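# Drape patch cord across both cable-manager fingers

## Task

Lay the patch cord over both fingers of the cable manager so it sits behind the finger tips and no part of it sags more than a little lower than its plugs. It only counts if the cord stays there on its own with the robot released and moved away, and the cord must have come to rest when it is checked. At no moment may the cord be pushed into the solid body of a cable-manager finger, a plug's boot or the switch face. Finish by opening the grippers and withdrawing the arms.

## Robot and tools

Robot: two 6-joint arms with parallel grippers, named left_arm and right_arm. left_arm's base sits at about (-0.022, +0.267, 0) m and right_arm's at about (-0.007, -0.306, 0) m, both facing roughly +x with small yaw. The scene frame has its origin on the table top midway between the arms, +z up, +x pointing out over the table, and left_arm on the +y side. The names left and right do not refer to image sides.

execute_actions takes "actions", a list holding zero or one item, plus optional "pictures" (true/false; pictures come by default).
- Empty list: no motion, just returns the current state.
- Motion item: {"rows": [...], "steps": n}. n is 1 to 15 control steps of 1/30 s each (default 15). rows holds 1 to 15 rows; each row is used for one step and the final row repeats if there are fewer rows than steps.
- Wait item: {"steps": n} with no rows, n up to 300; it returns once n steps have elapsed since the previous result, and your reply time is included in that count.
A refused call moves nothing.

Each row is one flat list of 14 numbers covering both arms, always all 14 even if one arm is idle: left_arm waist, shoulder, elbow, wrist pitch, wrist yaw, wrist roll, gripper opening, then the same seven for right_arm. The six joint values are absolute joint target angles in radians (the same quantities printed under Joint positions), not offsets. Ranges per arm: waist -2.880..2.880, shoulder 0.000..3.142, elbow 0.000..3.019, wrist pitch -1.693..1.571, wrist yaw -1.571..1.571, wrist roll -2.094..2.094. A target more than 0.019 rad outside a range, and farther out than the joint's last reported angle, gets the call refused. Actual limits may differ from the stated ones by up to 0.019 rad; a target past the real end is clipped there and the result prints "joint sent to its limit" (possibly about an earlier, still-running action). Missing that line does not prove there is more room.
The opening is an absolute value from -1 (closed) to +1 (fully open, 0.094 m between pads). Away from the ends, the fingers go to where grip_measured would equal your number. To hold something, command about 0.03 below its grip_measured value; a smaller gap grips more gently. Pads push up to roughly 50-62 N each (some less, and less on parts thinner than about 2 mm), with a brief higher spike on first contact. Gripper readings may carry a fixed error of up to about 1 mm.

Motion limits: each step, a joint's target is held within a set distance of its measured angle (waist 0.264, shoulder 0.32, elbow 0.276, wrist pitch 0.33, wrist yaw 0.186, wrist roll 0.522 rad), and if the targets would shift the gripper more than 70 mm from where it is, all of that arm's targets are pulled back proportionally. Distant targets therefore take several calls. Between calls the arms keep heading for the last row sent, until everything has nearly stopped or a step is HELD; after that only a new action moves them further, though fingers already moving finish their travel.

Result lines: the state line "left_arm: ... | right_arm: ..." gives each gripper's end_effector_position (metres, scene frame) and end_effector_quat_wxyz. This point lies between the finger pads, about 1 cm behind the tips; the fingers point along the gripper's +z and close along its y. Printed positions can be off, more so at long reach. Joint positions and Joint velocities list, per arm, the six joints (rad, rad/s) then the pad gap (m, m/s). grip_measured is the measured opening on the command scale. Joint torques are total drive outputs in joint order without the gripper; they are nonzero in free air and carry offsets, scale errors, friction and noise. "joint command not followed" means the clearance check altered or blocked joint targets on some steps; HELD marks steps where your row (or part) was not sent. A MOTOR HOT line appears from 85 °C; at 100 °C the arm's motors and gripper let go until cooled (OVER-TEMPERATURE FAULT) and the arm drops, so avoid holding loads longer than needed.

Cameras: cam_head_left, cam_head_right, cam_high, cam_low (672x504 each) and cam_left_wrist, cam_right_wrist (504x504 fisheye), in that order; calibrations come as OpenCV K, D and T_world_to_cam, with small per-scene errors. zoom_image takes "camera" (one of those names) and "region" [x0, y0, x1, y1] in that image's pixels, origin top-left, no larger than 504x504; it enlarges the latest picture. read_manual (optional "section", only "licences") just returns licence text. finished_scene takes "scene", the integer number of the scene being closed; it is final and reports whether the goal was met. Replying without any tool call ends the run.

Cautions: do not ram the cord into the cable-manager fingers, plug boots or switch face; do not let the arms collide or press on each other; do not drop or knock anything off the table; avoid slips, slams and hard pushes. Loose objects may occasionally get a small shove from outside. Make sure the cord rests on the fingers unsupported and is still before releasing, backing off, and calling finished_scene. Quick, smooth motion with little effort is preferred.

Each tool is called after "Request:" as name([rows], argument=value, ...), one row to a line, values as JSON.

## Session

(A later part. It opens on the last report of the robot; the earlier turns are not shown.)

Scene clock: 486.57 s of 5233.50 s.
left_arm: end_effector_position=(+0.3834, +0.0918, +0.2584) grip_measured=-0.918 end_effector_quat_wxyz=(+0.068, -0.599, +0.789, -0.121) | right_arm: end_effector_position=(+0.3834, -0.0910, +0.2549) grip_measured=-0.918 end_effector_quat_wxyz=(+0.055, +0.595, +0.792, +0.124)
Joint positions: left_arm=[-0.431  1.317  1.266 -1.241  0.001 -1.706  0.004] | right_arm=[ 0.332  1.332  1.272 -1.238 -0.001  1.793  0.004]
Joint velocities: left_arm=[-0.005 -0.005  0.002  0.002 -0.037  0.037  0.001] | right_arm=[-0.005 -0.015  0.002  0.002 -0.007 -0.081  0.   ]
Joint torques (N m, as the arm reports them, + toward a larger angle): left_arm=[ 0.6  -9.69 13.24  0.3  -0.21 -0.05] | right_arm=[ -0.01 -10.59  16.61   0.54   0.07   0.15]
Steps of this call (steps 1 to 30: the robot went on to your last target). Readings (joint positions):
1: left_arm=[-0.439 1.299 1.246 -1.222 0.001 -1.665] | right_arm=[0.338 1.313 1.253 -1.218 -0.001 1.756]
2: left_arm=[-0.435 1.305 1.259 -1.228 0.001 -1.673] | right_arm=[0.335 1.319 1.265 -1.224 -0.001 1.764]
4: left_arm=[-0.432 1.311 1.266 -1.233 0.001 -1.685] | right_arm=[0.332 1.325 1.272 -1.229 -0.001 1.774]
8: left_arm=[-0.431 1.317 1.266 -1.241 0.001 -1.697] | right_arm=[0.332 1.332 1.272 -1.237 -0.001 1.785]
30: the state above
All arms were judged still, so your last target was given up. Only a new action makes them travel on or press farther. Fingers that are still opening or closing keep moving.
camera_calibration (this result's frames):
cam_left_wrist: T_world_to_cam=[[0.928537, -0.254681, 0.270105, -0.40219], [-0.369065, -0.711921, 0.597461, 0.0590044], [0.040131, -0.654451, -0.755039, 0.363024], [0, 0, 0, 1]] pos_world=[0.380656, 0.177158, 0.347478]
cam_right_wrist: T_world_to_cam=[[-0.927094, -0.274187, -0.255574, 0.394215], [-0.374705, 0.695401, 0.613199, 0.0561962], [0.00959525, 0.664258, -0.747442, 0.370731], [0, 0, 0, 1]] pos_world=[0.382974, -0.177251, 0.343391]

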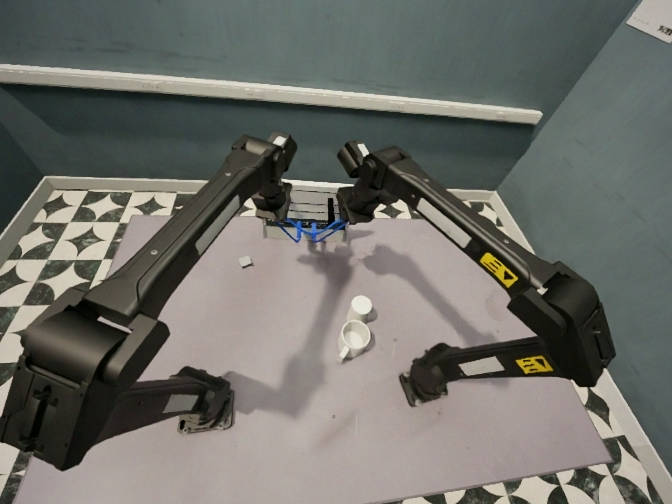

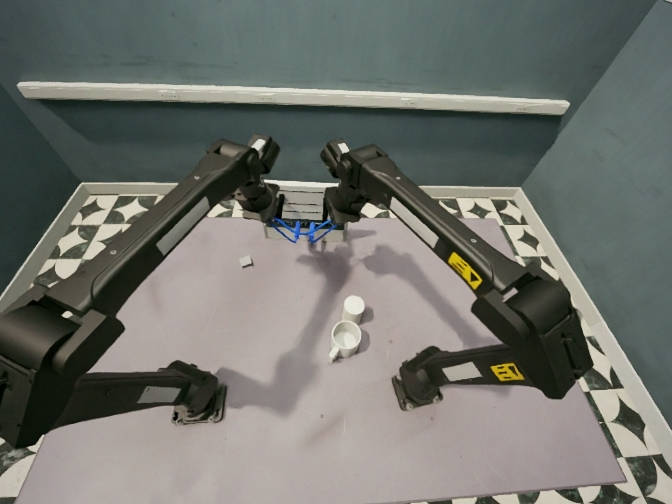

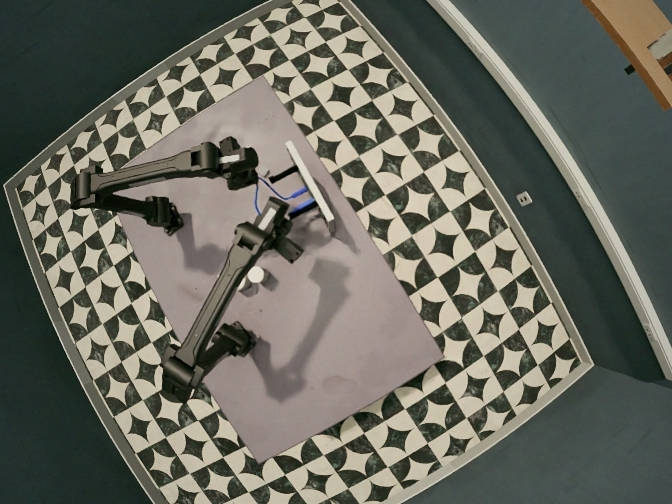

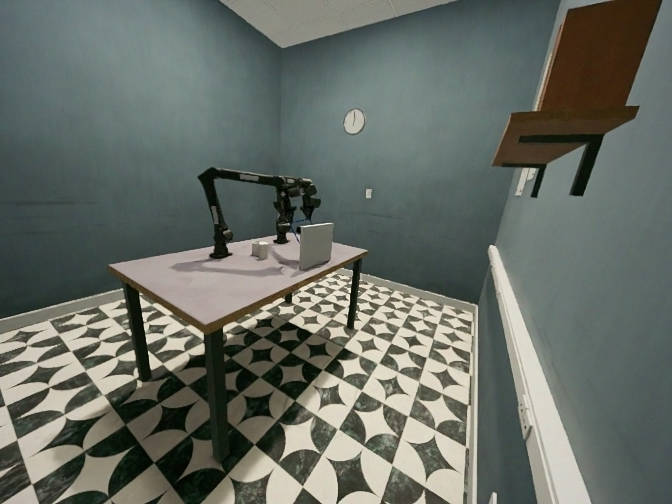

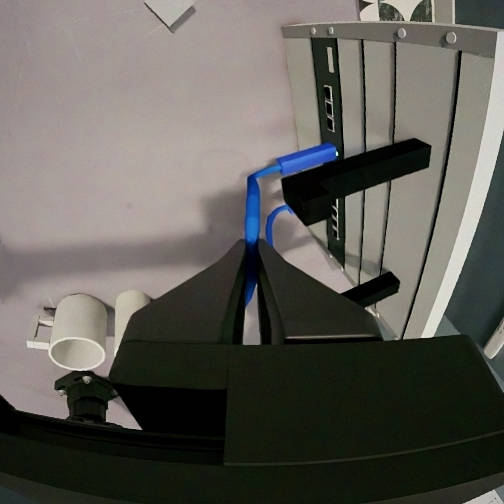

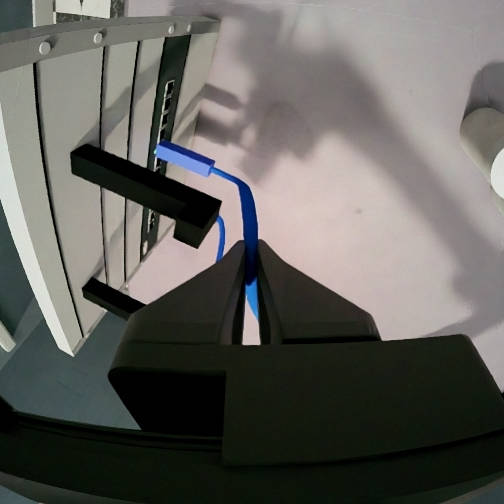

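Request:
execute_actions([
  {"rows":[[-0.435,1.31,1.24,-1.21,0,-1.69,-0.95,0.337,1.32,1.245,-1.21,0,1.78,-0.95],[-0.44,1.30,1.215,-1.19,0,-1.675,-0.95,0.342,1.312,1.22,-1.19,0,1.765,-0.95],[-0.445,1.29,1.19,-1.17,0,-1.66,-0.95,0.347,1.304,1.195,-1.17,0,1.75,-0.95],[-0.45,1.28,1.165,-1.15,0,-1.645,-0.95,0.352,1.296,1.17,-1.15,0,1.735,-0.95],[-0.455,1.27,1.14,-1.13,0,-1.63,-0.95,0.357,1.288,1.145,-1.13,0,1.72,-0.95],[-0.46,1.26,1.115,-1.11,0,-1.615,-0.95,0.362,1.28,1.12,-1.11,0,1.705,-0.95],[-0.465,1.25,1.09,-1.09,0,-1.60,-0.95,0.367,1.272,1.095,-1.09,0,1.69,-0.95],[-0.47,1.24,1.065,-1.07,0,-1.585,-0.95,0.372,1.264,1.07,-1.07,0,1.675,-0.95],[-0.475,1.23,1.04,-1.05,0,-1.57,-0.95,0.377,1.256,1.045,-1.05,0,1.66,-0.95],[-0.48,1.22,1.015,-1.03,0,-1.55,-0.95,0.382,1.248,1.02,-1.03,0,1.645,-0.95],[-0.485,1.215,0.99,-1.015,0,-1.535,-0.95,0.387,1.24,1.0,-1.015,0,1.63,-0.95],[-0.49,1.21,0.965,-1.0,0,-1.52,-0.95,0.392,1.235,0.98,-1.0,0,1.62,-0.95],[-0.495,1.21,0.935,-0.98,0,-1.50,-0.95,0.40,1.23,0.95,-0.975,0,1.61,-0.95]],"steps":15},
], pictures=false)

Request:
execute_actions([
  {"rows":[[-0.50,1.215,0.91,-0.95,0,-1.46,-0.95,0.412,1.24,0.93,-0.945,0,1.57,-0.95],[-0.507,1.222,0.885,-0.92,0,-1.42,-0.95,0.424,1.252,0.908,-0.915,0,1.535,-0.95],[-0.514,1.23,0.86,-0.89,0,-1.375,-0.95,0.436,1.264,0.886,-0.885,0,1.50,-0.95],[-0.52,1.238,0.835,-0.86,0,-1.33,-0.95,0.448,1.276,0.864,-0.855,0,1.46,-0.95],[-0.527,1.246,0.81,-0.83,0,-1.29,-0.95,0.46,1.288,0.842,-0.825,0,1.42,-0.95],[-0.534,1.254,0.785,-0.80,0,-1.245,-0.95,0.472,1.30,0.82,-0.795,0,1.385,-0.95],[-0.54,1.262,0.76,-0.77,0,-1.20,-0.95,0.484,1.312,0.798,-0.765,0,1.35,-0.95],[-0.547,1.27,0.735,-0.74,0,-1.16,-0.95,0.496,1.324,0.776,-0.735,0,1.31,-0.95],[-0.554,1.278,0.71,-0.71,0,-1.115,-0.95,0.508,1.336,0.754,-0.705,0,1.27,-0.95],[-0.56,1.286,0.685,-0.68,0,-1.07,-0.95,0.52,1.348,0.732,-0.675,0,1.235,-0.95],[-0.567,1.294,0.66,-0.65,0,-1.03,-0.95,0.532,1.36,0.71,-0.645,0,1.20,-0.95],[-0.574,1.302,0.635,-0.62,0,-0.985,-0.95,0.544,1.372,0.69,-0.615,0,1.16,-0.95],[-0.58,1.31,0.61,-0.595,0,-0.94,-0.95,0.556,1.384,0.672,-0.585,0,1.12,-0.95],[-0.585,1.316,0.585,-0.57,0,-0.90,-0.95,0.568,1.394,0.655,-0.555,0,1.085,-0.95],[-0.59,1.322,0.56,-0.545,0,-0.87,-0.95,0.58,1.404,0.64,-0.525,0,1.05,-0.95]],"steps":15},
], pictures=false)

Request:
execute_actions([
  {"steps":25},
], pictures=false)

Request:
execute_actions([
  {"rows":[[-0.59,1.322,0.56,-0.545,0,-0.87,-0.3,0.58,1.404,0.64,-0.525,0,1.05,-0.3]],"steps":10},
], pictures=false)

Request:
execute_actions([
  {"rows":[[-0.59,1.20,0.62,-0.66,0,-0.87,-0.3,0.58,1.28,0.69,-0.64,0,1.05,-0.3]],"steps":15},
], pictures=false)

Request:
execute_actions([
  {"steps":20},
])

Scene clock: 547.47 s of 5233.50 s.
left_arm: end_effector_position=(+0.3301, +0.0933, +0.1748) grip_measured=-0.918 end_effector_quat_wxyz=(+0.078, -0.515, +0.845, -0.124) | right_arm: end_effector_position=(+0.3293, -0.0933, +0.1642) grip_measured=-0.918 end_effector_quat_wxyz=(+0.058, +0.513, +0.848, +0.118)
Joint positions: left_arm=[-0.482  1.211  0.95  -1.014  0.001 -1.552  0.004] | right_arm=[ 0.393  1.254  0.962 -1.016 -0.001  1.653  0.004]
Joint velocities: left_arm=[-0.112 -0.034 -0.359  0.09  -0.022  0.168 -0.   ] | right_arm=[ 0.122 -0.093 -0.33   0.144 -0.022 -0.227 -0.   ]
Joint torques (N m, as the arm reports them, + toward a larger angle): left_arm=[-1.16 -7.13  9.66  1.94 -0.18  0.13] | right_arm=[  1.05 -10.91  10.78   2.26   0.1   -0.03]
Steps of this call (steps 1 to 90: nothing new was sent; then 57.40 s passed at rest; steps 91 to 105: all 15 steps of this action). Readings (joint positions):
91: left_arm=[-0.431 1.317 1.263 -1.237 0.001 -1.705] | right_arm=[0.332 1.332 1.269 -1.236 -0.001 1.792]
92: left_arm=[-0.431 1.314 1.254 -1.227 0.001 -1.701] | right_arm=[0.333 1.330 1.262 -1.227 -0.001 1.789]
94: left_arm=[-0.432 1.303 1.217 -1.194 0.001 -1.687] | right_arm=[0.336 1.323 1.227 -1.197 -0.001 1.776]
98: left_arm=[-0.442 1.267 1.112 -1.124 0.001 -1.645] | right_arm=[0.353 1.299 1.121 -1.128 -0.001 1.734]
105: the state above

Scene clock: 547.97 s of 5233.50 s.
left_arm: end_effector_position=(+0.2700, +0.0894, +0.0286) grip_measured=-0.918 end_effector_quat_wxyz=(+0.088, -0.244, +0.962, -0.091) | right_arm: end_effector_position=(+0.2676, -0.0617, +0.0269) grip_measured=-0.918 end_effector_quat_wxyz=(+0.070, +0.236, +0.964, +0.103)
Joint positions: left_arm=[-0.569  1.308  0.604 -0.613  0.001 -1.042  0.004] | right_arm=[ 0.556  1.384  0.67  -0.607 -0.001  1.208  0.004]
Joint velocities: left_arm=[-0.181  0.22  -0.696  0.75  -0.037  1.077  0.001] | right_arm=[ 0.347  0.425 -0.559  0.833 -0.051 -1.004  0.001]
Joint torques (N m, as the arm reports them, + toward a larger angle): left_arm=[-1.88 -7.98  7.6   1.1  -0.15  0.11] | right_arm=[ 0.94 -9.37  8.59  1.7   0.08  0.01]
Steps of this call (steps 1 to 15: all 15 steps of this action). Readings (joint positions):
1: left_arm=[-0.485 1.211 0.936 -1.004 0.001 -1.537] | right_arm=[0.397 1.252 0.951 -1.005 -0.001 1.640]
2: left_arm=[-0.487 1.211 0.922 -0.984 0.001 -1.517] | right_arm=[0.401 1.251 0.939 -0.986 -0.001 1.622]
4: left_arm=[-0.493 1.212 0.885 -0.930 0.001 -1.463] | right_arm=[0.416 1.252 0.910 -0.931 -0.001 1.575]
8: left_arm=[-0.518 1.234 0.788 -0.812 0.001 -1.324] | right_arm=[0.466 1.273 0.829 -0.812 -0.001 1.455]
15: the state above

Scene clock: 548.80 s of 5233.50 s.
left_arm: end_effector_position=(+0.2576, +0.0930, +0.0106) grip_measured=-0.918 end_effector_quat_wxyz=(+0.091, -0.161, +0.979, -0.081) | right_arm: end_effector_position=(+0.2596, -0.0582, +0.0103) grip_measured=-0.918 end_effector_quat_wxyz=(+0.079, +0.153, +0.980, +0.099)
Joint positions: left_arm=[-0.58   1.323  0.556 -0.559  0.001 -0.881  0.004] | right_arm=[ 0.579  1.412  0.639 -0.544  0.002  1.06   0.004]
Joint velocities: left_arm=[ 0.005 -0.005 -0.012  0.007 -0.066 -0.081 -0.001] | right_arm=[-0.005 -0.005  0.012  0.002 -0.022 -0.037  0.001]
Joint torques (N m, as the arm reports them, + toward a larger angle): left_arm=[-1.01 -7.08  7.65  1.36 -0.18  0.13] | right_arm=[-0.57 -9.83  7.53  1.8  -0.05  0.  ]
Steps of this call (steps 1 to 25: the robot went on to your last target). Readings (joint positions):
1: left_arm=[-0.574 1.315 0.582 -0.594 0.001 -1.009] | right_arm=[0.566 1.397 0.654 -0.585 -0.001 1.179]
2: left_arm=[-0.578 1.320 0.566 -0.585 0.001 -0.983] | right_arm=[0.574 1.407 0.643 -0.572 -0.001 1.154]
4: left_arm=[-0.580 1.324 0.556 -0.570 0.001 -0.945] | right_arm=[0.579 1.414 0.639 -0.551 0.002 1.119]
8: left_arm=[-0.580 1.323 0.556 -0.559 0.001 -0.906] | right_arm=[0.579 1.412 0.639 -0.544 0.002 1.084]
25: the state above

Scene clock: 549.13 s of 5233.50 s.
left_arm: end_effector_position=(+0.2576, +0.0930, +0.0106) grip_measured=-0.302 end_effector_quat_wxyz=(+0.091, -0.160, +0.979, -0.081) | right_arm: end_effector_position=(+0.2596, -0.0582, +0.0103) grip_measured=-0.302 end_effector_quat_wxyz=(+0.079, +0.153, +0.980, +0.099)
Joint positions: left_arm=[-0.58   1.323  0.556 -0.559  0.001 -0.88   0.033] | right_arm=[ 0.579  1.412  0.639 -0.544  0.002  1.06   0.033]
Joint velocities: left_arm=[-0.005 -0.005  0.002  0.002 -0.007 -0.037 -0.001] | right_arm=[-0.005 -0.005 -0.002 -0.007  0.037 -0.022 -0.   ]
Joint torques (N m, as the arm reports them, + toward a larger angle): left_arm=[-1.01 -7.25  7.67  1.31 -0.19  0.11] | right_arm=[ 0.73 -9.75  7.73  2.05 -0.02 -0.05]
Steps of this call (steps 1 to 10: all 10 steps of this action). Readings (joint positions):
1: left_arm=[-0.580 1.323 0.556 -0.559 0.001 -0.880] | right_arm=[0.579 1.412 0.639 -0.544 0.002 1.060]
2: left_arm=[-0.580 1.323 0.556 -0.559 0.001 -0.880] | right_arm=[0.579 1.412 0.639 -0.544 0.002 1.060]
4: left_arm=[-0.580 1.323 0.556 -0.559 0.001 -0.880] | right_arm=[0.579 1.412 0.639 -0.544 0.002 1.060]
8: left_arm=[-0.580 1.323 0.556 -0.559 0.001 -0.880] | right_arm=[0.579 1.412 0.639 -0.544 0.002 1.060]
10: the state above

Scene clock: 549.63 s of 5233.50 s.
left_arm: end_effector_position=(+0.2639, +0.0891, +0.0579) grip_measured=-0.302 end_effector_quat_wxyz=(+0.121, -0.160, +0.974, -0.106) | right_arm: end_effector_position=(+0.2570, -0.0605, +0.0549) grip_measured=-0.302 end_effector_quat_wxyz=(+0.099, +0.152, +0.975, +0.125)
Joint positions: left_arm=[-0.58   1.189  0.587 -0.646  0.001 -0.88   0.033] | right_arm=[ 0.579  1.268  0.642 -0.623  0.001  1.06   0.033]
Joint velocities: left_arm=[-0.024  0.015 -0.002  0.017  0.051 -0.022 -0.001] | right_arm=[-0.005 -0.005 -0.012 -0.002 -0.051 -0.007  0.   ]
Joint torques (N m, as the arm reports them, + toward a larger angle): left_arm=[-1.11 -5.73 10.9   0.32 -0.17  0.13] | right_arm=[ 0.96 -7.1  12.8   0.67 -0.04 -0.07]
Steps of this call (steps 1 to 15: all 15 steps of this action). Readings (joint positions):
1: left_arm=[-0.580 1.314 0.559 -0.578 0.001 -0.880] | right_arm=[0.579 1.405 0.640 -0.560 0.002 1.060]
2: left_arm=[-0.580 1.293 0.560 -0.606 0.001 -0.880] | right_arm=[0.579 1.387 0.640 -0.585 0.001 1.060]
4: left_arm=[-0.580 1.236 0.562 -0.636 0.001 -0.880] | right_arm=[0.579 1.338 0.640 -0.614 0.001 1.060]
8: left_arm=[-0.580 1.183 0.582 -0.644 0.001 -0.880] | right_arm=[0.579 1.269 0.641 -0.621 0.001 1.060]
15: the state above

Scene clock: 550.30 s of 5233.50 s.
left_arm: end_effector_position=(+0.2639, +0.0891, +0.0577) grip_measured=-0.302 end_effector_quat_wxyz=(+0.121, -0.160, +0.974, -0.106) | right_arm: end_effector_position=(+0.2570, -0.0605, +0.0549) grip_measured=-0.302 end_effector_quat_wxyz=(+0.099, +0.152, +0.975, +0.125)
Joint positions: left_arm=[-0.58   1.19   0.587 -0.646  0.001 -0.88   0.033] | right_arm=[ 0.579  1.268  0.642 -0.623  0.001  1.06   0.033]
Joint velocities: left_arm=[-0.005 -0.005  0.002  0.002 -0.022  0.037 -0.001] | right_arm=[ 0.005 -0.005  0.002  0.007 -0.022  0.037 -0.   ]
Joint torques (N m, as the arm reports them, + toward a larger angle): left_arm=[-1.17 -5.42 10.85  0.42 -0.16  0.13] | right_arm=[ 0.93 -7.49 13.14  0.58  0.   -0.06]
Steps of this call (steps 1 to 15: the robot went on to your last target; steps 16 to 20: nothing new was sent). Readings (joint positions):
1: left_arm=[-0.580 1.189 0.587 -0.646 0.001 -0.880] | right_arm=[0.579 1.268 0.642 -0.623 0.001 1.060]
2: left_arm=[-0.580 1.190 0.587 -0.646 0.001 -0.880] | right_arm=[0.579 1.268 0.642 -0.623 0.001 1.060]
4: left_arm=[-0.580 1.190 0.587 -0.646 0.001 -0.880] | right_arm=[0.579 1.268 0.642 -0.623 0.001 1.060]
8: left_arm=[-0.580 1.190 0.587 -0.646 0.001 -0.880] | right_arm=[0.579 1.268 0.642 -0.623 0.001 1.060]
20: the state above
All arms were judged still, so your last target was given up. Only a new action makes them travel on or press farther. Fingers that are still opening or closing keep moving.
camera_calibration (this result's frames):
cam_left_wrist: T_world_to_cam=[[0.284997, -0.92728, 0.242751, -0.00631454], [-0.901592, -0.173346, 0.396337, 0.237026], [-0.325436, -0.331817, -0.885431, 0.289782], [0, 0, 0, 1]] pos_world=[0.309806, 0.131387, 0.164173]
cam_right_wrist: T_world_to_cam=[[-0.261808, -0.928184, -0.264444, 0.0242738], [-0.893269, 0.129302, 0.430525, 0.219367], [-0.365413, 0.348935, -0.86297, 0.285803], [0, 0, 0, 1]] pos_world=[0.306745, -0.105561, 0.158616]

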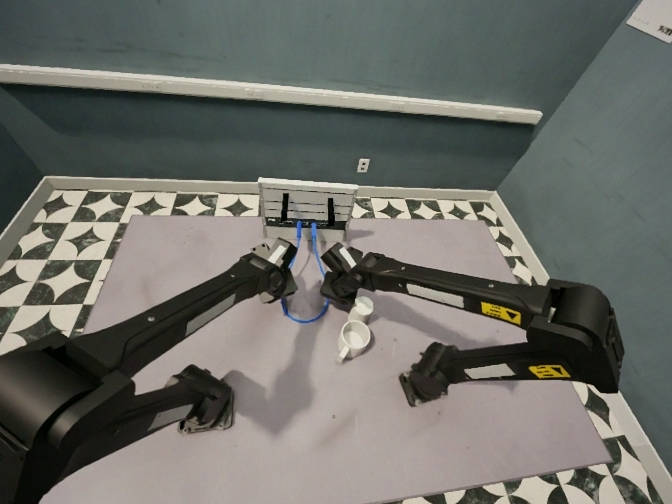

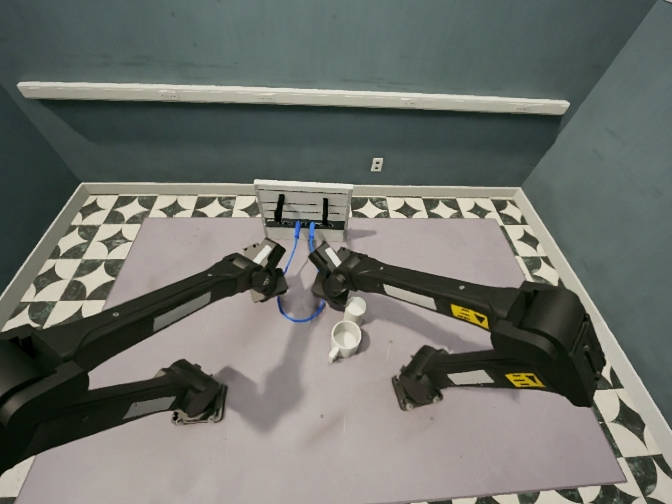

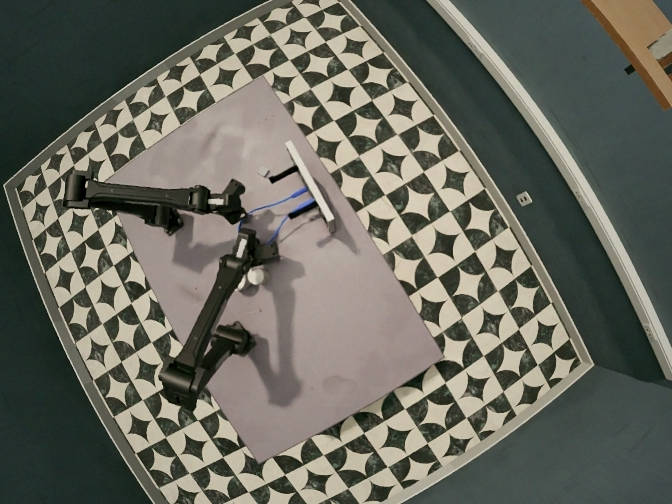

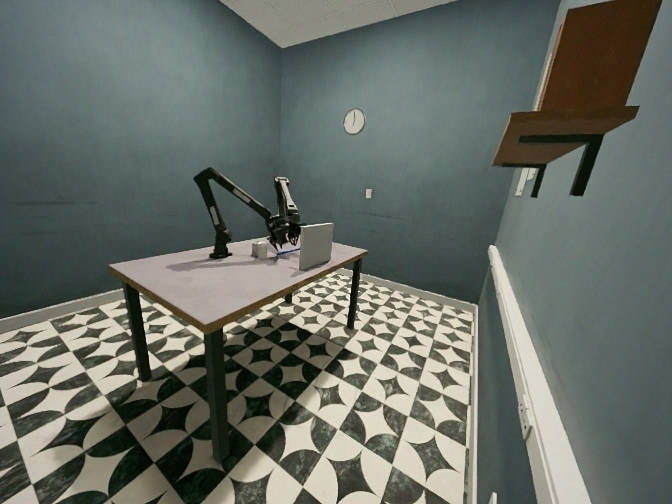

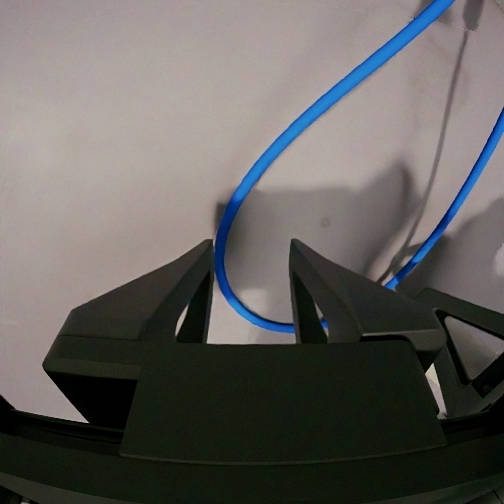

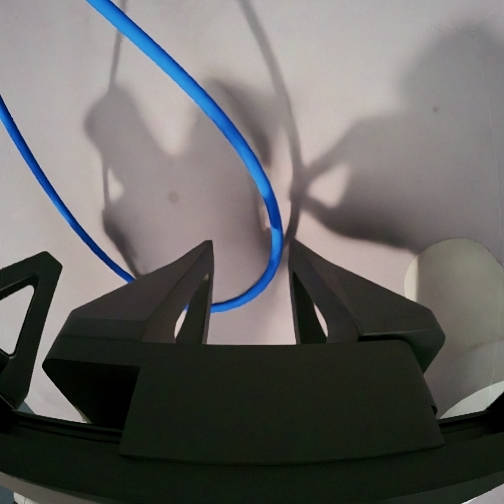

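Request:
execute_actions([
  {"rows":[[-0.635,1.19,0.52,-0.60,0,-1.055,-0.3,0.62,1.27,0.595,-0.60,0,1.11,-0.3]],"steps":15},
], pictures=false)

Request:
execute_actions([
  {"rows":[[-0.635,1.297,0.52,-0.527,0,-1.055,-0.3,0.62,1.379,0.595,-0.522,0,1.11,-0.3]],"steps":15},
], pictures=false)

Request:
execute_actions([
  {"steps":12},
])

Scene clock: 576.10 s of 5233.50 s.
left_arm: end_effector_position=(+0.2349, +0.0897, +0.0344) grip_measured=-0.302 end_effector_quat_wxyz=(+0.097, -0.213, +0.966, -0.104) | right_arm: end_effector_position=(+0.2340, -0.0633, +0.0392) grip_measured=-0.302 end_effector_quat_wxyz=(+0.084, +0.152, +0.978, +0.115)
Joint positions: left_arm=[-0.628  1.187  0.519 -0.616  0.    -1.038  0.033] | right_arm=[ 0.619  1.268  0.598 -0.617  0.001  1.098  0.033]
Joint velocities: left_arm=[ 0.015 -0.015 -0.007 -0.012 -0.066 -0.051 -0.001] | right_arm=[-0.005  0.005 -0.007 -0.002 -0.051 -0.007 -0.   ]
Joint torques (N m, as the arm reports them, + toward a larger angle): left_arm=[-0.94 -5.36  8.05  1.4  -0.14 -0.08] | right_arm=[ 0.89 -7.88  7.96  1.71 -0.02  0.1 ]
Steps of this call (steps 1 to 150: nothing new was sent; then 20.30 s passed at rest; steps 151 to 165: all 15 steps of this action). Readings (joint positions):
151: left_arm=[-0.583 1.189 0.580 -0.636 0.000 -0.907] | right_arm=[0.582 1.268 0.637 -0.621 0.002 1.067]
152: left_arm=[-0.592 1.187 0.567 -0.623 0.000 -0.935] | right_arm=[0.589 1.268 0.631 -0.617 0.002 1.073]
154: left_arm=[-0.613 1.187 0.540 -0.617 0.000 -0.974] | right_arm=[0.606 1.268 0.614 -0.617 0.002 1.083]
158: left_arm=[-0.628 1.187 0.519 -0.617 0.000 -1.016] | right_arm=[0.619 1.268 0.598 -0.617 0.001 1.093]
165: the state above

Scene clock: 576.60 s of 5233.50 s.
left_arm: end_effector_position=(+0.2392, +0.0867, +0.0057) grip_measured=-0.302 end_effector_quat_wxyz=(+0.084, -0.217, +0.968, -0.090) | right_arm: end_effector_position=(+0.2394, -0.0576, +0.0090) grip_measured=-0.302 end_effector_quat_wxyz=(+0.075, +0.153, +0.980, +0.103)
Joint positions: left_arm=[-0.628  1.302  0.519 -0.541  0.    -1.044  0.033] | right_arm=[ 0.619  1.378  0.6   -0.537  0.001  1.1    0.033]
Joint velocities: left_arm=[-0.015 -0.005 -0.002  0.012 -0.022  0.007 -0.   ] | right_arm=[ 0.005 -0.005  0.007 -0.007 -0.095 -0.051 -0.   ]
Joint torques (N m, as the arm reports them, + toward a larger angle): left_arm=[-0.85 -7.44  7.06  1.19 -0.13 -0.06] | right_arm=[ 1.08 -8.34  7.19  1.54  0.02  0.15]
Steps of this call (steps 1 to 15: all 15 steps of this action). Readings (joint positions):
1: left_arm=[-0.628 1.196 0.519 -0.602 0.000 -1.040] | right_arm=[0.619 1.275 0.598 -0.603 0.001 1.099]
2: left_arm=[-0.628 1.216 0.519 -0.578 0.000 -1.041] | right_arm=[0.619 1.292 0.598 -0.580 0.001 1.099]
4: left_arm=[-0.628 1.264 0.519 -0.551 0.000 -1.042] | right_arm=[0.619 1.337 0.598 -0.550 0.001 1.099]
8: left_arm=[-0.628 1.303 0.519 -0.542 0.000 -1.043] | right_arm=[0.619 1.378 0.600 -0.537 0.001 1.100]
15: the state above

Scene clock: 577.00 s of 5233.50 s.
left_arm: end_effector_position=(+0.2392, +0.0867, +0.0057) grip_measured=-0.302 end_effector_quat_wxyz=(+0.084, -0.217, +0.968, -0.090) | right_arm: end_effector_position=(+0.2394, -0.0576, +0.0090) grip_measured=-0.302 end_effector_quat_wxyz=(+0.075, +0.153, +0.980, +0.103)
Joint positions: left_arm=[-0.628  1.302  0.519 -0.541  0.    -1.044  0.033] | right_arm=[ 0.619  1.378  0.6   -0.537  0.001  1.1    0.033]
Joint velocities: left_arm=[ 0.005 -0.015 -0.002 -0.002  0.11  -0.007  0.   ] | right_arm=[-0.015 -0.005 -0.002 -0.002  0.007  0.037  0.   ]
Joint torques (N m, as the arm reports them, + toward a larger angle): left_arm=[-0.73 -7.36  7.4   1.24 -0.13 -0.04] | right_arm=[ 0.57 -8.8   7.28  1.62 -0.04  0.15]
Steps of this call (steps 1 to 12: the robot went on to your last target). Readings (joint positions):
1: left_arm=[-0.628 1.302 0.519 -0.541 0.000 -1.044] | right_arm=[0.619 1.378 0.600 -0.537 0.001 1.100]
2: left_arm=[-0.628 1.302 0.519 -0.541 0.000 -1.044] | right_arm=[0.619 1.378 0.600 -0.537 0.001 1.100]
4: left_arm=[-0.628 1.302 0.519 -0.541 0.000 -1.044] | right_arm=[0.619 1.378 0.600 -0.537 0.001 1.100]
8: left_arm=[-0.628 1.302 0.519 -0.541 0.000 -1.044] | right_arm=[0.619 1.378 0.600 -0.537 0.001 1.100]
12: the state above
camera_calibration (this result's frames):
cam_left_wrist: T_world_to_cam=[[0.404822, -0.890245, 0.208765, -0.0205791], [-0.838862, -0.270711, 0.472256, 0.227967], [-0.363909, -0.366305, -0.856382, 0.246966], [0, 0, 0, 1]] pos_world=[0.289436, 0.133857, 0.108135]
cam_right_wrist: T_world_to_cam=[[-0.273029, -0.937667, -0.215027, 0.0119525], [-0.868505, 0.144132, 0.474263, 0.21752], [-0.413709, 0.316239, -0.85372, 0.248397], [0, 0, 0, 1]] pos_world=[0.294945, -0.098697, 0.11147]

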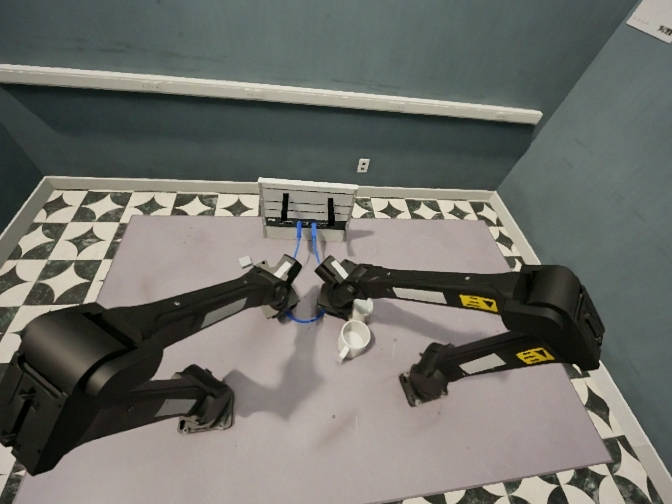

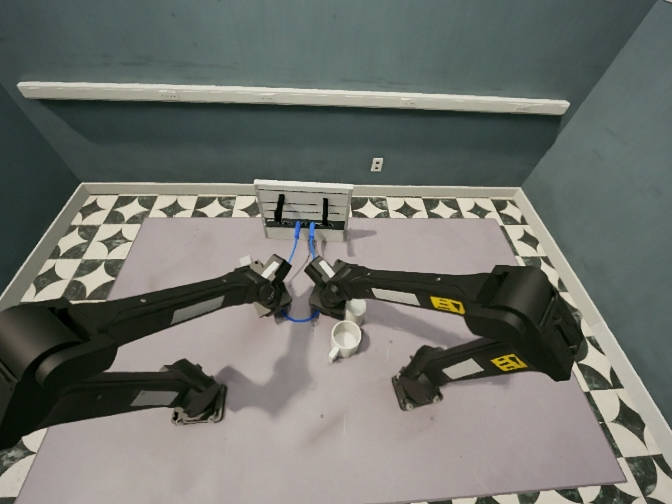

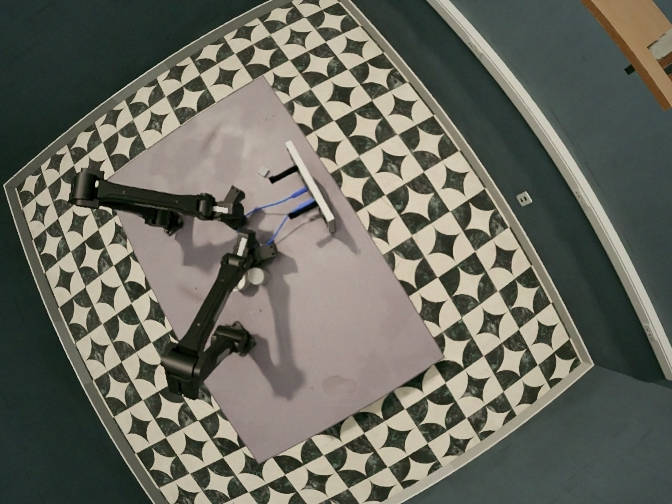

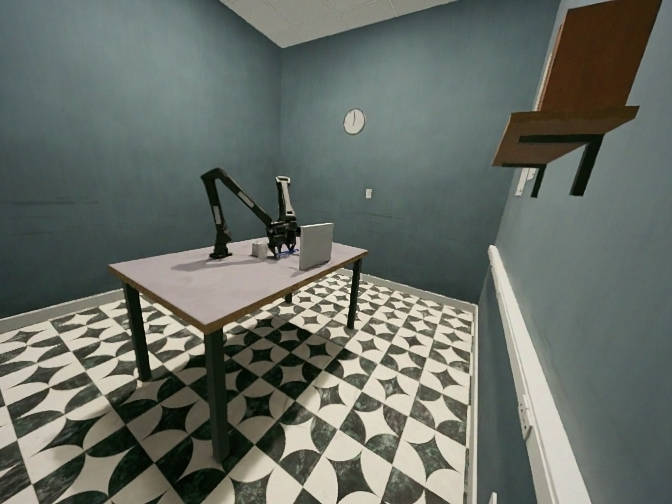

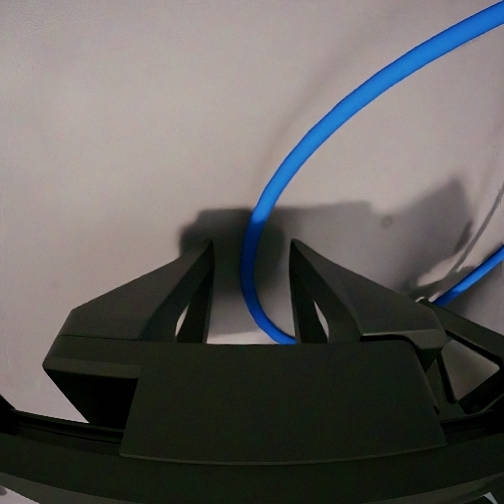

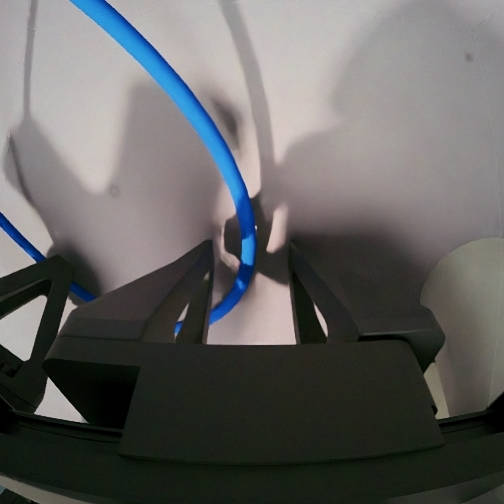

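Request:
execute_actions([
  {"rows":[[-0.635,1.297,0.52,-0.527,0,-1.055,-0.96,0.62,1.385,0.595,-0.522,0,1.11,-0.96]],"steps":15},
], pictures=false)

Request:
execute_actions([
  {"rows":[[-0.62,1.29,0.57,-0.58,0,-1.085,-0.96,0.606,1.368,0.66,-0.575,0,1.14,-0.96],[-0.61,1.284,0.598,-0.61,0,-1.115,-0.96,0.593,1.358,0.684,-0.606,0,1.176,-0.96],[-0.60,1.278,0.626,-0.64,0,-1.147,-0.96,0.58,1.348,0.708,-0.637,0,1.212,-0.96],[-0.59,1.272,0.654,-0.672,0,-1.18,-0.96,0.567,1.338,0.732,-0.668,0,1.248,-0.96],[-0.58,1.266,0.682,-0.703,0,-1.21,-0.96,0.554,1.328,0.756,-0.699,0,1.284,-0.96],[-0.57,1.26,0.71,-0.734,0,-1.24,-0.96,0.541,1.318,0.78,-0.73,0,1.32,-0.96],[-0.56,1.254,0.738,-0.765,0,-1.272,-0.96,0.528,1.308,0.804,-0.761,0,1.356,-0.96],[-0.55,1.248,0.766,-0.796,0,-1.304,-0.96,0.515,1.298,0.828,-0.792,0,1.392,-0.96],[-0.54,1.243,0.794,-0.827,0,-1.335,-0.96,0.502,1.289,0.852,-0.823,0,1.428,-0.96],[-0.53,1.238,0.822,-0.858,0,-1.367,-0.96,0.489,1.28,0.876,-0.854,0,1.464,-0.96],[-0.52,1.233,0.85,-0.889,0,-1.40,-0.96,0.476,1.271,0.90,-0.885,0,1.50,-0.96],[-0.51,1.228,0.878,-0.92,0,-1.43,-0.96,0.463,1.262,0.924,-0.916,0,1.536,-0.96],[-0.50,1.223,0.906,-0.95,0,-1.46,-0.96,0.45,1.253,0.948,-0.947,0,1.572,-0.96],[-0.49,1.218,0.934,-0.98,0,-1.493,-0.96,0.437,1.244,0.972,-0.977,0,1.61,-0.96],[-0.483,1.213,0.962,-1.01,0,-1.525,-0.96,0.423,1.235,0.996,-1.006,0,1.65,-0.96]],"steps":15},
], pictures=false)

Request:
execute_actions([
  {"rows":[[-0.48,1.215,0.985,-1.025,0,-1.547,-0.96,0.418,1.24,1.02,-1.02,0,1.67,-0.96],[-0.476,1.22,1.01,-1.04,0,-1.569,-0.96,0.413,1.246,1.044,-1.037,0,1.691,-0.96],[-0.472,1.225,1.033,-1.057,0,-1.591,-0.96,0.408,1.252,1.068,-1.054,0,1.712,-0.96],[-0.468,1.23,1.057,-1.074,0,-1.613,-0.96,0.403,1.258,1.092,-1.071,0,1.733,-0.96],[-0.464,1.237,1.08,-1.09,0,-1.635,-0.96,0.398,1.265,1.116,-1.088,0,1.754,-0.96],[-0.46,1.244,1.104,-1.107,0,-1.657,-0.96,0.393,1.272,1.14,-1.105,0,1.775,-0.96],[-0.456,1.252,1.127,-1.124,0,-1.679,-0.96,0.388,1.28,1.164,-1.122,0,1.796,-0.96],[-0.452,1.26,1.15,-1.14,0,-1.701,-0.96,0.383,1.288,1.188,-1.139,0,1.817,-0.96],[-0.448,1.268,1.174,-1.157,0,-1.723,-0.96,0.378,1.296,1.212,-1.156,0,1.838,-0.96],[-0.444,1.276,1.197,-1.174,0,-1.745,-0.96,0.373,1.304,1.236,-1.173,0,1.859,-0.96],[-0.44,1.284,1.22,-1.19,0,-1.767,-0.96,0.368,1.312,1.26,-1.19,0,1.88,-0.96],[-0.436,1.293,1.244,-1.207,0,-1.789,-0.96,0.363,1.32,1.284,-1.207,0,1.90,-0.96],[-0.432,1.302,1.268,-1.224,0,-1.811,-0.96,0.358,1.328,1.308,-1.224,0,1.92,-0.96],[-0.428,1.311,1.293,-1.24,0,-1.833,-0.96,0.354,1.336,1.331,-1.24,0,1.94,-0.96],[-0.423,1.32,1.318,-1.255,0,-1.856,-0.96,0.35,1.344,1.354,-1.255,0,1.962,-0.96]],"steps":15},
], pictures=false)

Request:
execute_actions([
  {"steps":30},
])

Scene clock: 630.23 s of 5233.50 s.
left_arm: end_effector_position=(+0.2392, +0.0867, +0.0057) grip_measured=-0.922 end_effector_quat_wxyz=(+0.084, -0.217, +0.968, -0.090) | right_arm: end_effector_position=(+0.2394, -0.0576, +0.0090) grip_measured=-0.925 end_effector_quat_wxyz=(+0.075, +0.153, +0.980, +0.103)
Joint positions: left_arm=[-0.628  1.302  0.519 -0.541  0.    -1.044  0.004] | right_arm=[ 0.619  1.378  0.6   -0.537  0.001  1.1    0.004]
Joint velocities: left_arm=[ 0.005 -0.005 -0.017 -0.007 -0.037 -0.037 -0.   ] | right_arm=[ 0.005 -0.005 -0.002 -0.017  0.081  0.007  0.   ]
Joint torques (N m, as the arm reports them, + toward a larger angle): left_arm=[-0.82 -6.95  7.34  1.26 -0.14 -0.03] | right_arm=[ 0.16 -7.92  7.41  1.9   0.04  0.13]
Steps of this call (steps 1 to 15: the robot went on to your last target; steps 16 to 90: nothing new was sent; then 49.73 s passed at rest; steps 91 to 105: all 15 steps of this action). Readings (joint positions):
91: left_arm=[-0.628 1.302 0.519 -0.541 0.000 -1.044] | right_arm=[0.619 1.378 0.600 -0.537 0.001 1.100]
92: left_arm=[-0.628 1.302 0.519 -0.541 0.000 -1.044] | right_arm=[0.619 1.378 0.600 -0.537 0.001 1.100]
94: left_arm=[-0.628 1.302 0.519 -0.541 0.000 -1.044] | right_arm=[0.619 1.378 0.600 -0.537 0.001 1.100]
98: left_arm=[-0.628 1.302 0.519 -0.541 0.000 -1.044] | right_arm=[0.619 1.378 0.600 -0.537 0.001 1.100]
105: the state above

Scene clock: 630.73 s of 5233.50 s.
left_arm: end_effector_position=(+0.3182, +0.0877, +0.1415) grip_measured=-0.922 end_effector_quat_wxyz=(+0.082, -0.433, +0.891, -0.112) | right_arm: end_effector_position=(+0.3062, -0.0783, +0.1209) grip_measured=-0.925 end_effector_quat_wxyz=(+0.060, +0.403, +0.907, +0.104)
Joint positions: left_arm=[-0.509  1.228  0.875 -0.938  0.    -1.389  0.004] | right_arm=[ 0.458  1.281  0.868 -0.917  0.     1.467  0.004]
Joint velocities: left_arm=[ 0.269 -0.171  0.784 -0.872 -0.007 -0.828 -0.   ] | right_arm=[-0.386 -0.308  0.72  -0.847  0.007  0.945  0.001]
Joint torques (N m, as the arm reports them, + toward a larger angle): left_arm=[ 0.84 -8.21 12.23  0.59 -0.13  0.  ] | right_arm=[  0.   -10.25  15.26   0.7    0.01   0.12]
Steps of this call (steps 1 to 15: all 15 steps of this action). Readings (joint positions):
1: left_arm=[-0.628 1.301 0.520 -0.546 0.000 -1.049] | right_arm=[0.618 1.378 0.601 -0.541 0.001 1.105]
2: left_arm=[-0.627 1.301 0.526 -0.562 0.000 -1.060] | right_arm=[0.616 1.378 0.605 -0.555 0.001 1.116]
4: left_arm=[-0.622 1.298 0.552 -0.612 0.000 -1.092] | right_arm=[0.602 1.377 0.625 -0.603 0.001 1.152]
8: left_arm=[-0.586 1.278 0.659 -0.731 0.000 -1.186] | right_arm=[0.550 1.355 0.703 -0.713 0.000 1.250]
15: the state above

Scene clock: 631.23 s of 5233.50 s.
left_arm: end_effector_position=(+0.3749, +0.0901, +0.2524) grip_measured=-0.922 end_effector_quat_wxyz=(+0.068, -0.612, +0.778, -0.128) | right_arm: end_effector_position=(+0.3744, -0.0805, +0.2555) grip_measured=-0.925 end_effector_quat_wxyz=(+0.054, +0.609, +0.779, +0.139)
Joint positions: left_arm=[-0.443  1.291  1.225 -1.213  0.    -1.752  0.004] | right_arm=[ 0.363  1.309  1.248 -1.21  -0.     1.862  0.004]
Joint velocities: left_arm=[ 0.122  0.288  0.657 -0.471 -0.022 -0.564  0.001] | right_arm=[-0.142  0.308  0.657 -0.457 -0.037  0.637  0.   ]
Joint torques (N m, as the arm reports them, + toward a larger angle): left_arm=[ 0.7  -8.15 13.65  0.38 -0.07  0.01] | right_arm=[ 0.18 -7.93 16.58  0.62  0.04  0.12]
Steps of this call (steps 1 to 15: all 15 steps of this action). Readings (joint positions):
1: left_arm=[-0.500 1.222 0.901 -0.965 0.000 -1.418] | right_arm=[0.446 1.272 0.894 -0.945 0.000 1.501]
2: left_arm=[-0.494 1.219 0.926 -0.988 0.000 -1.446] | right_arm=[0.434 1.264 0.921 -0.972 0.000 1.536]
4: left_arm=[-0.486 1.218 0.975 -1.026 0.000 -1.498] | right_arm=[0.416 1.258 0.981 -1.017 -0.000 1.599]
8: left_arm=[-0.472 1.228 1.065 -1.096 0.000 -1.594] | right_arm=[0.395 1.259 1.088 -1.089 -0.000 1.705]
15: the state above

Scene clock: 632.23 s of 5233.50 s.
left_arm: end_effector_position=(+0.3838, +0.0915, +0.2633) grip_measured=-0.922 end_effector_quat_wxyz=(+0.062, -0.651, +0.745, -0.130) | right_arm: end_effector_position=(+0.3831, -0.0813, +0.2627) grip_measured=-0.925 end_effector_quat_wxyz=(+0.047, +0.648, +0.748, +0.136)
Joint positions: left_arm=[-0.432  1.311  1.272 -1.242  0.    -1.845  0.004] | right_arm=[ 0.352  1.333  1.291 -1.24  -0.     1.951  0.004]
Joint velocities: left_arm=[-0.005 -0.015  0.007 -0.007  0.051 -0.066 -0.001] | right_arm=[ 0.005 -0.005 -0.002  0.002  0.022 -0.022 -0.001]
Joint torques (N m, as the arm reports them, + toward a larger angle): left_arm=[ 0.4  -8.73 13.05  0.39 -0.16 -0.05] | right_arm=[  1.2  -10.64  16.     0.46   0.02   0.14]
Steps of this call (steps 1 to 30: the robot went on to your last target). Readings (joint positions):
1: left_arm=[-0.439 1.301 1.245 -1.225 0.000 -1.770] | right_arm=[0.359 1.319 1.267 -1.222 -0.000 1.880]
2: left_arm=[-0.436 1.307 1.260 -1.230 0.000 -1.785] | right_arm=[0.355 1.326 1.280 -1.228 -0.000 1.894]
4: left_arm=[-0.432 1.311 1.272 -1.235 0.000 -1.806] | right_arm=[0.352 1.333 1.291 -1.232 -0.000 1.914]
8: left_arm=[-0.432 1.311 1.272 -1.242 0.000 -1.829] | right_arm=[0.352 1.333 1.291 -1.239 -0.000 1.936]
30: the state above
All arms were judged still, so your last target was given up. Only a new action makes them travel on or press farther. Fingers that are still opening or closing keep moving.
camera_calibration (this result's frames):
cam_left_wrist: T_world_to_cam=[[0.954924, -0.118852, 0.27202, -0.426965], [-0.269619, -0.730654, 0.627256, 0.0116925], [0.124202, -0.672324, -0.729763, 0.32923], [0, 0, 0, 1]] pos_world=[0.36998, 0.179147, 0.349069]
cam_right_wrist: T_world_to_cam=[[-0.956533, -0.13728, -0.25729, 0.421478], [-0.276104, 0.710297, 0.647491, -0.000989117], [0.0938652, 0.690385, -0.717327, 0.332018], [0, 0, 0, 1]] pos_world=[0.37172, -0.170658, 0.347248]

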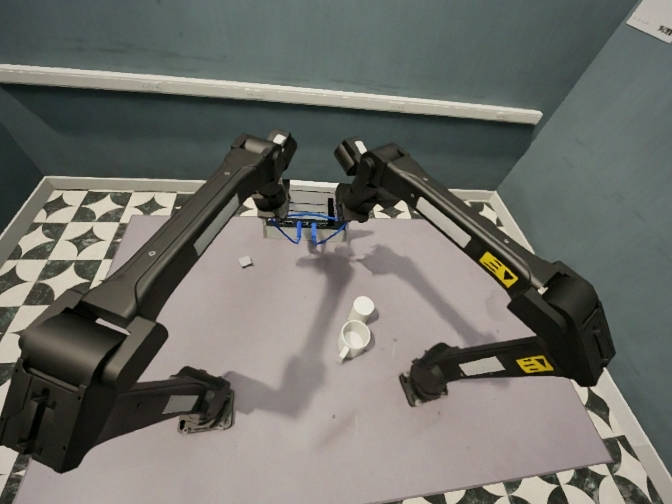

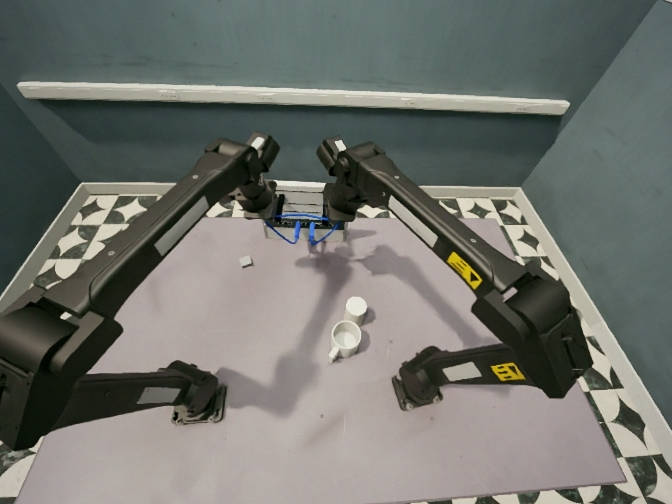

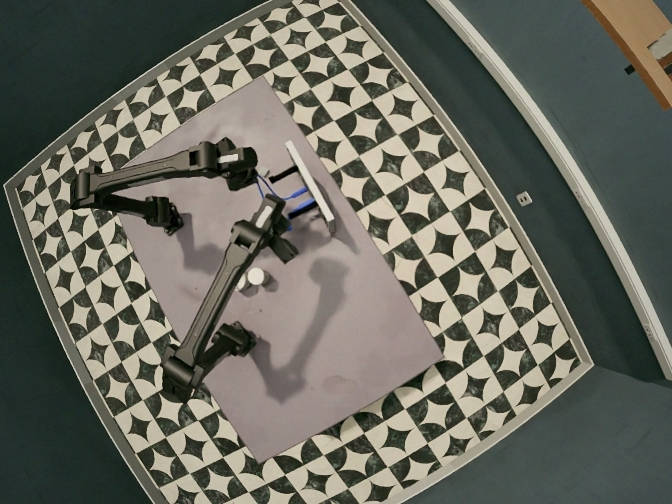

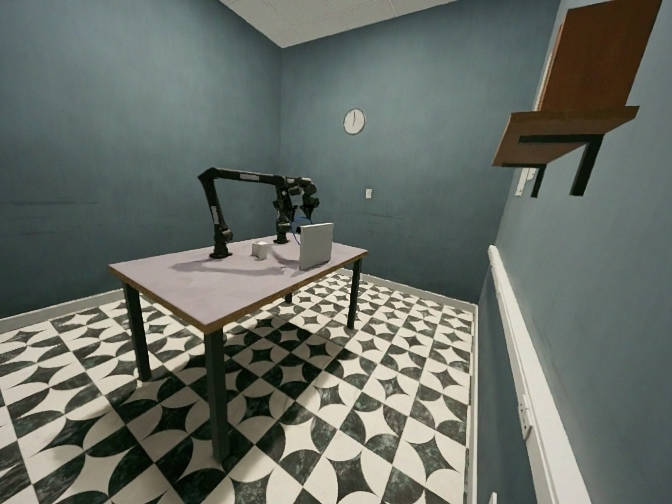

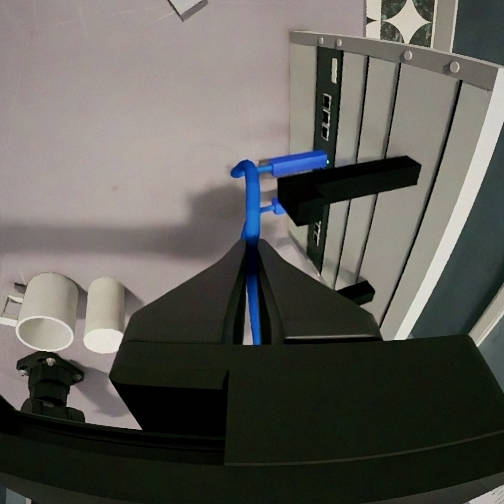

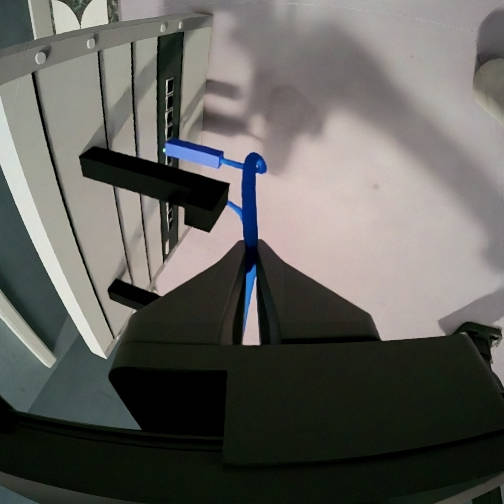

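Request:
zoom_image(camera="cam_head_right", region=[250,170,360,260])

Request:
zoom_image(camera="cam_low", region=[270,180,340,250])

Request:
zoom_image(camera="cam_left_wrist", region=[200,120,450,320])

Request:
zoom_image(camera="cam_right_wrist", region=[60,120,310,320])

Region (250, 170, 360, 260) of cam_head_right's 672x504 image, scaled by 4.582, with more detail than that image has; it fills the top 412 rows of this view, and the rest is white.

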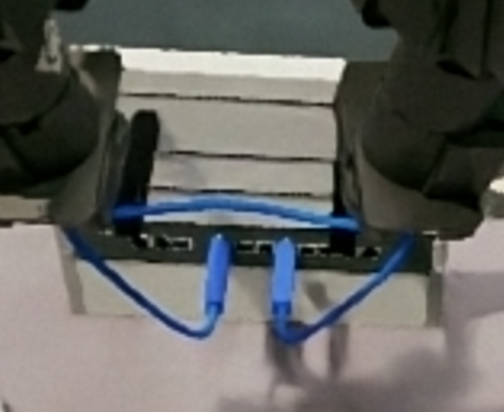

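Region (270, 180, 340, 250) of cam_low's 672x504 image, scaled by 7.200, with more detail than that image has.

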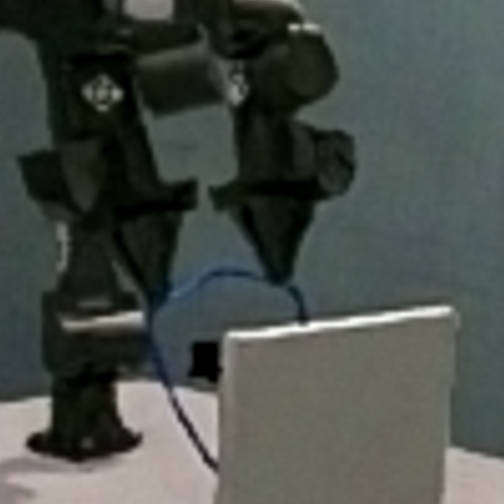

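Region (200, 120, 450, 320) of cam_left_wrist's 504x504 image, scaled by 2.016, with more detail than that image has; it fills the top 403 rows of this view, and the rest is white.

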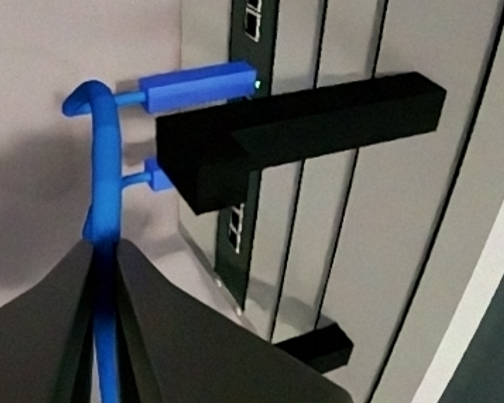

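Region (60, 120, 310, 320) of cam_right_wrist's 504x504 image, scaled by 2.016, with more detail than that image has; it fills the top 403 rows of this view, and the rest is white.

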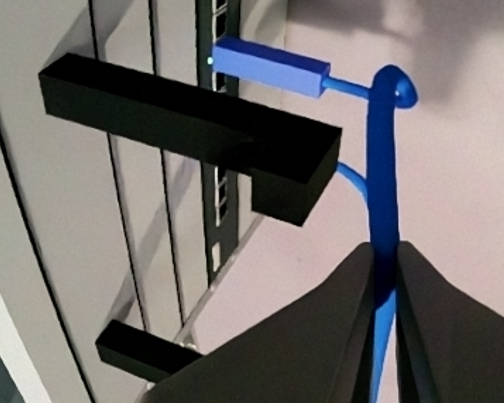

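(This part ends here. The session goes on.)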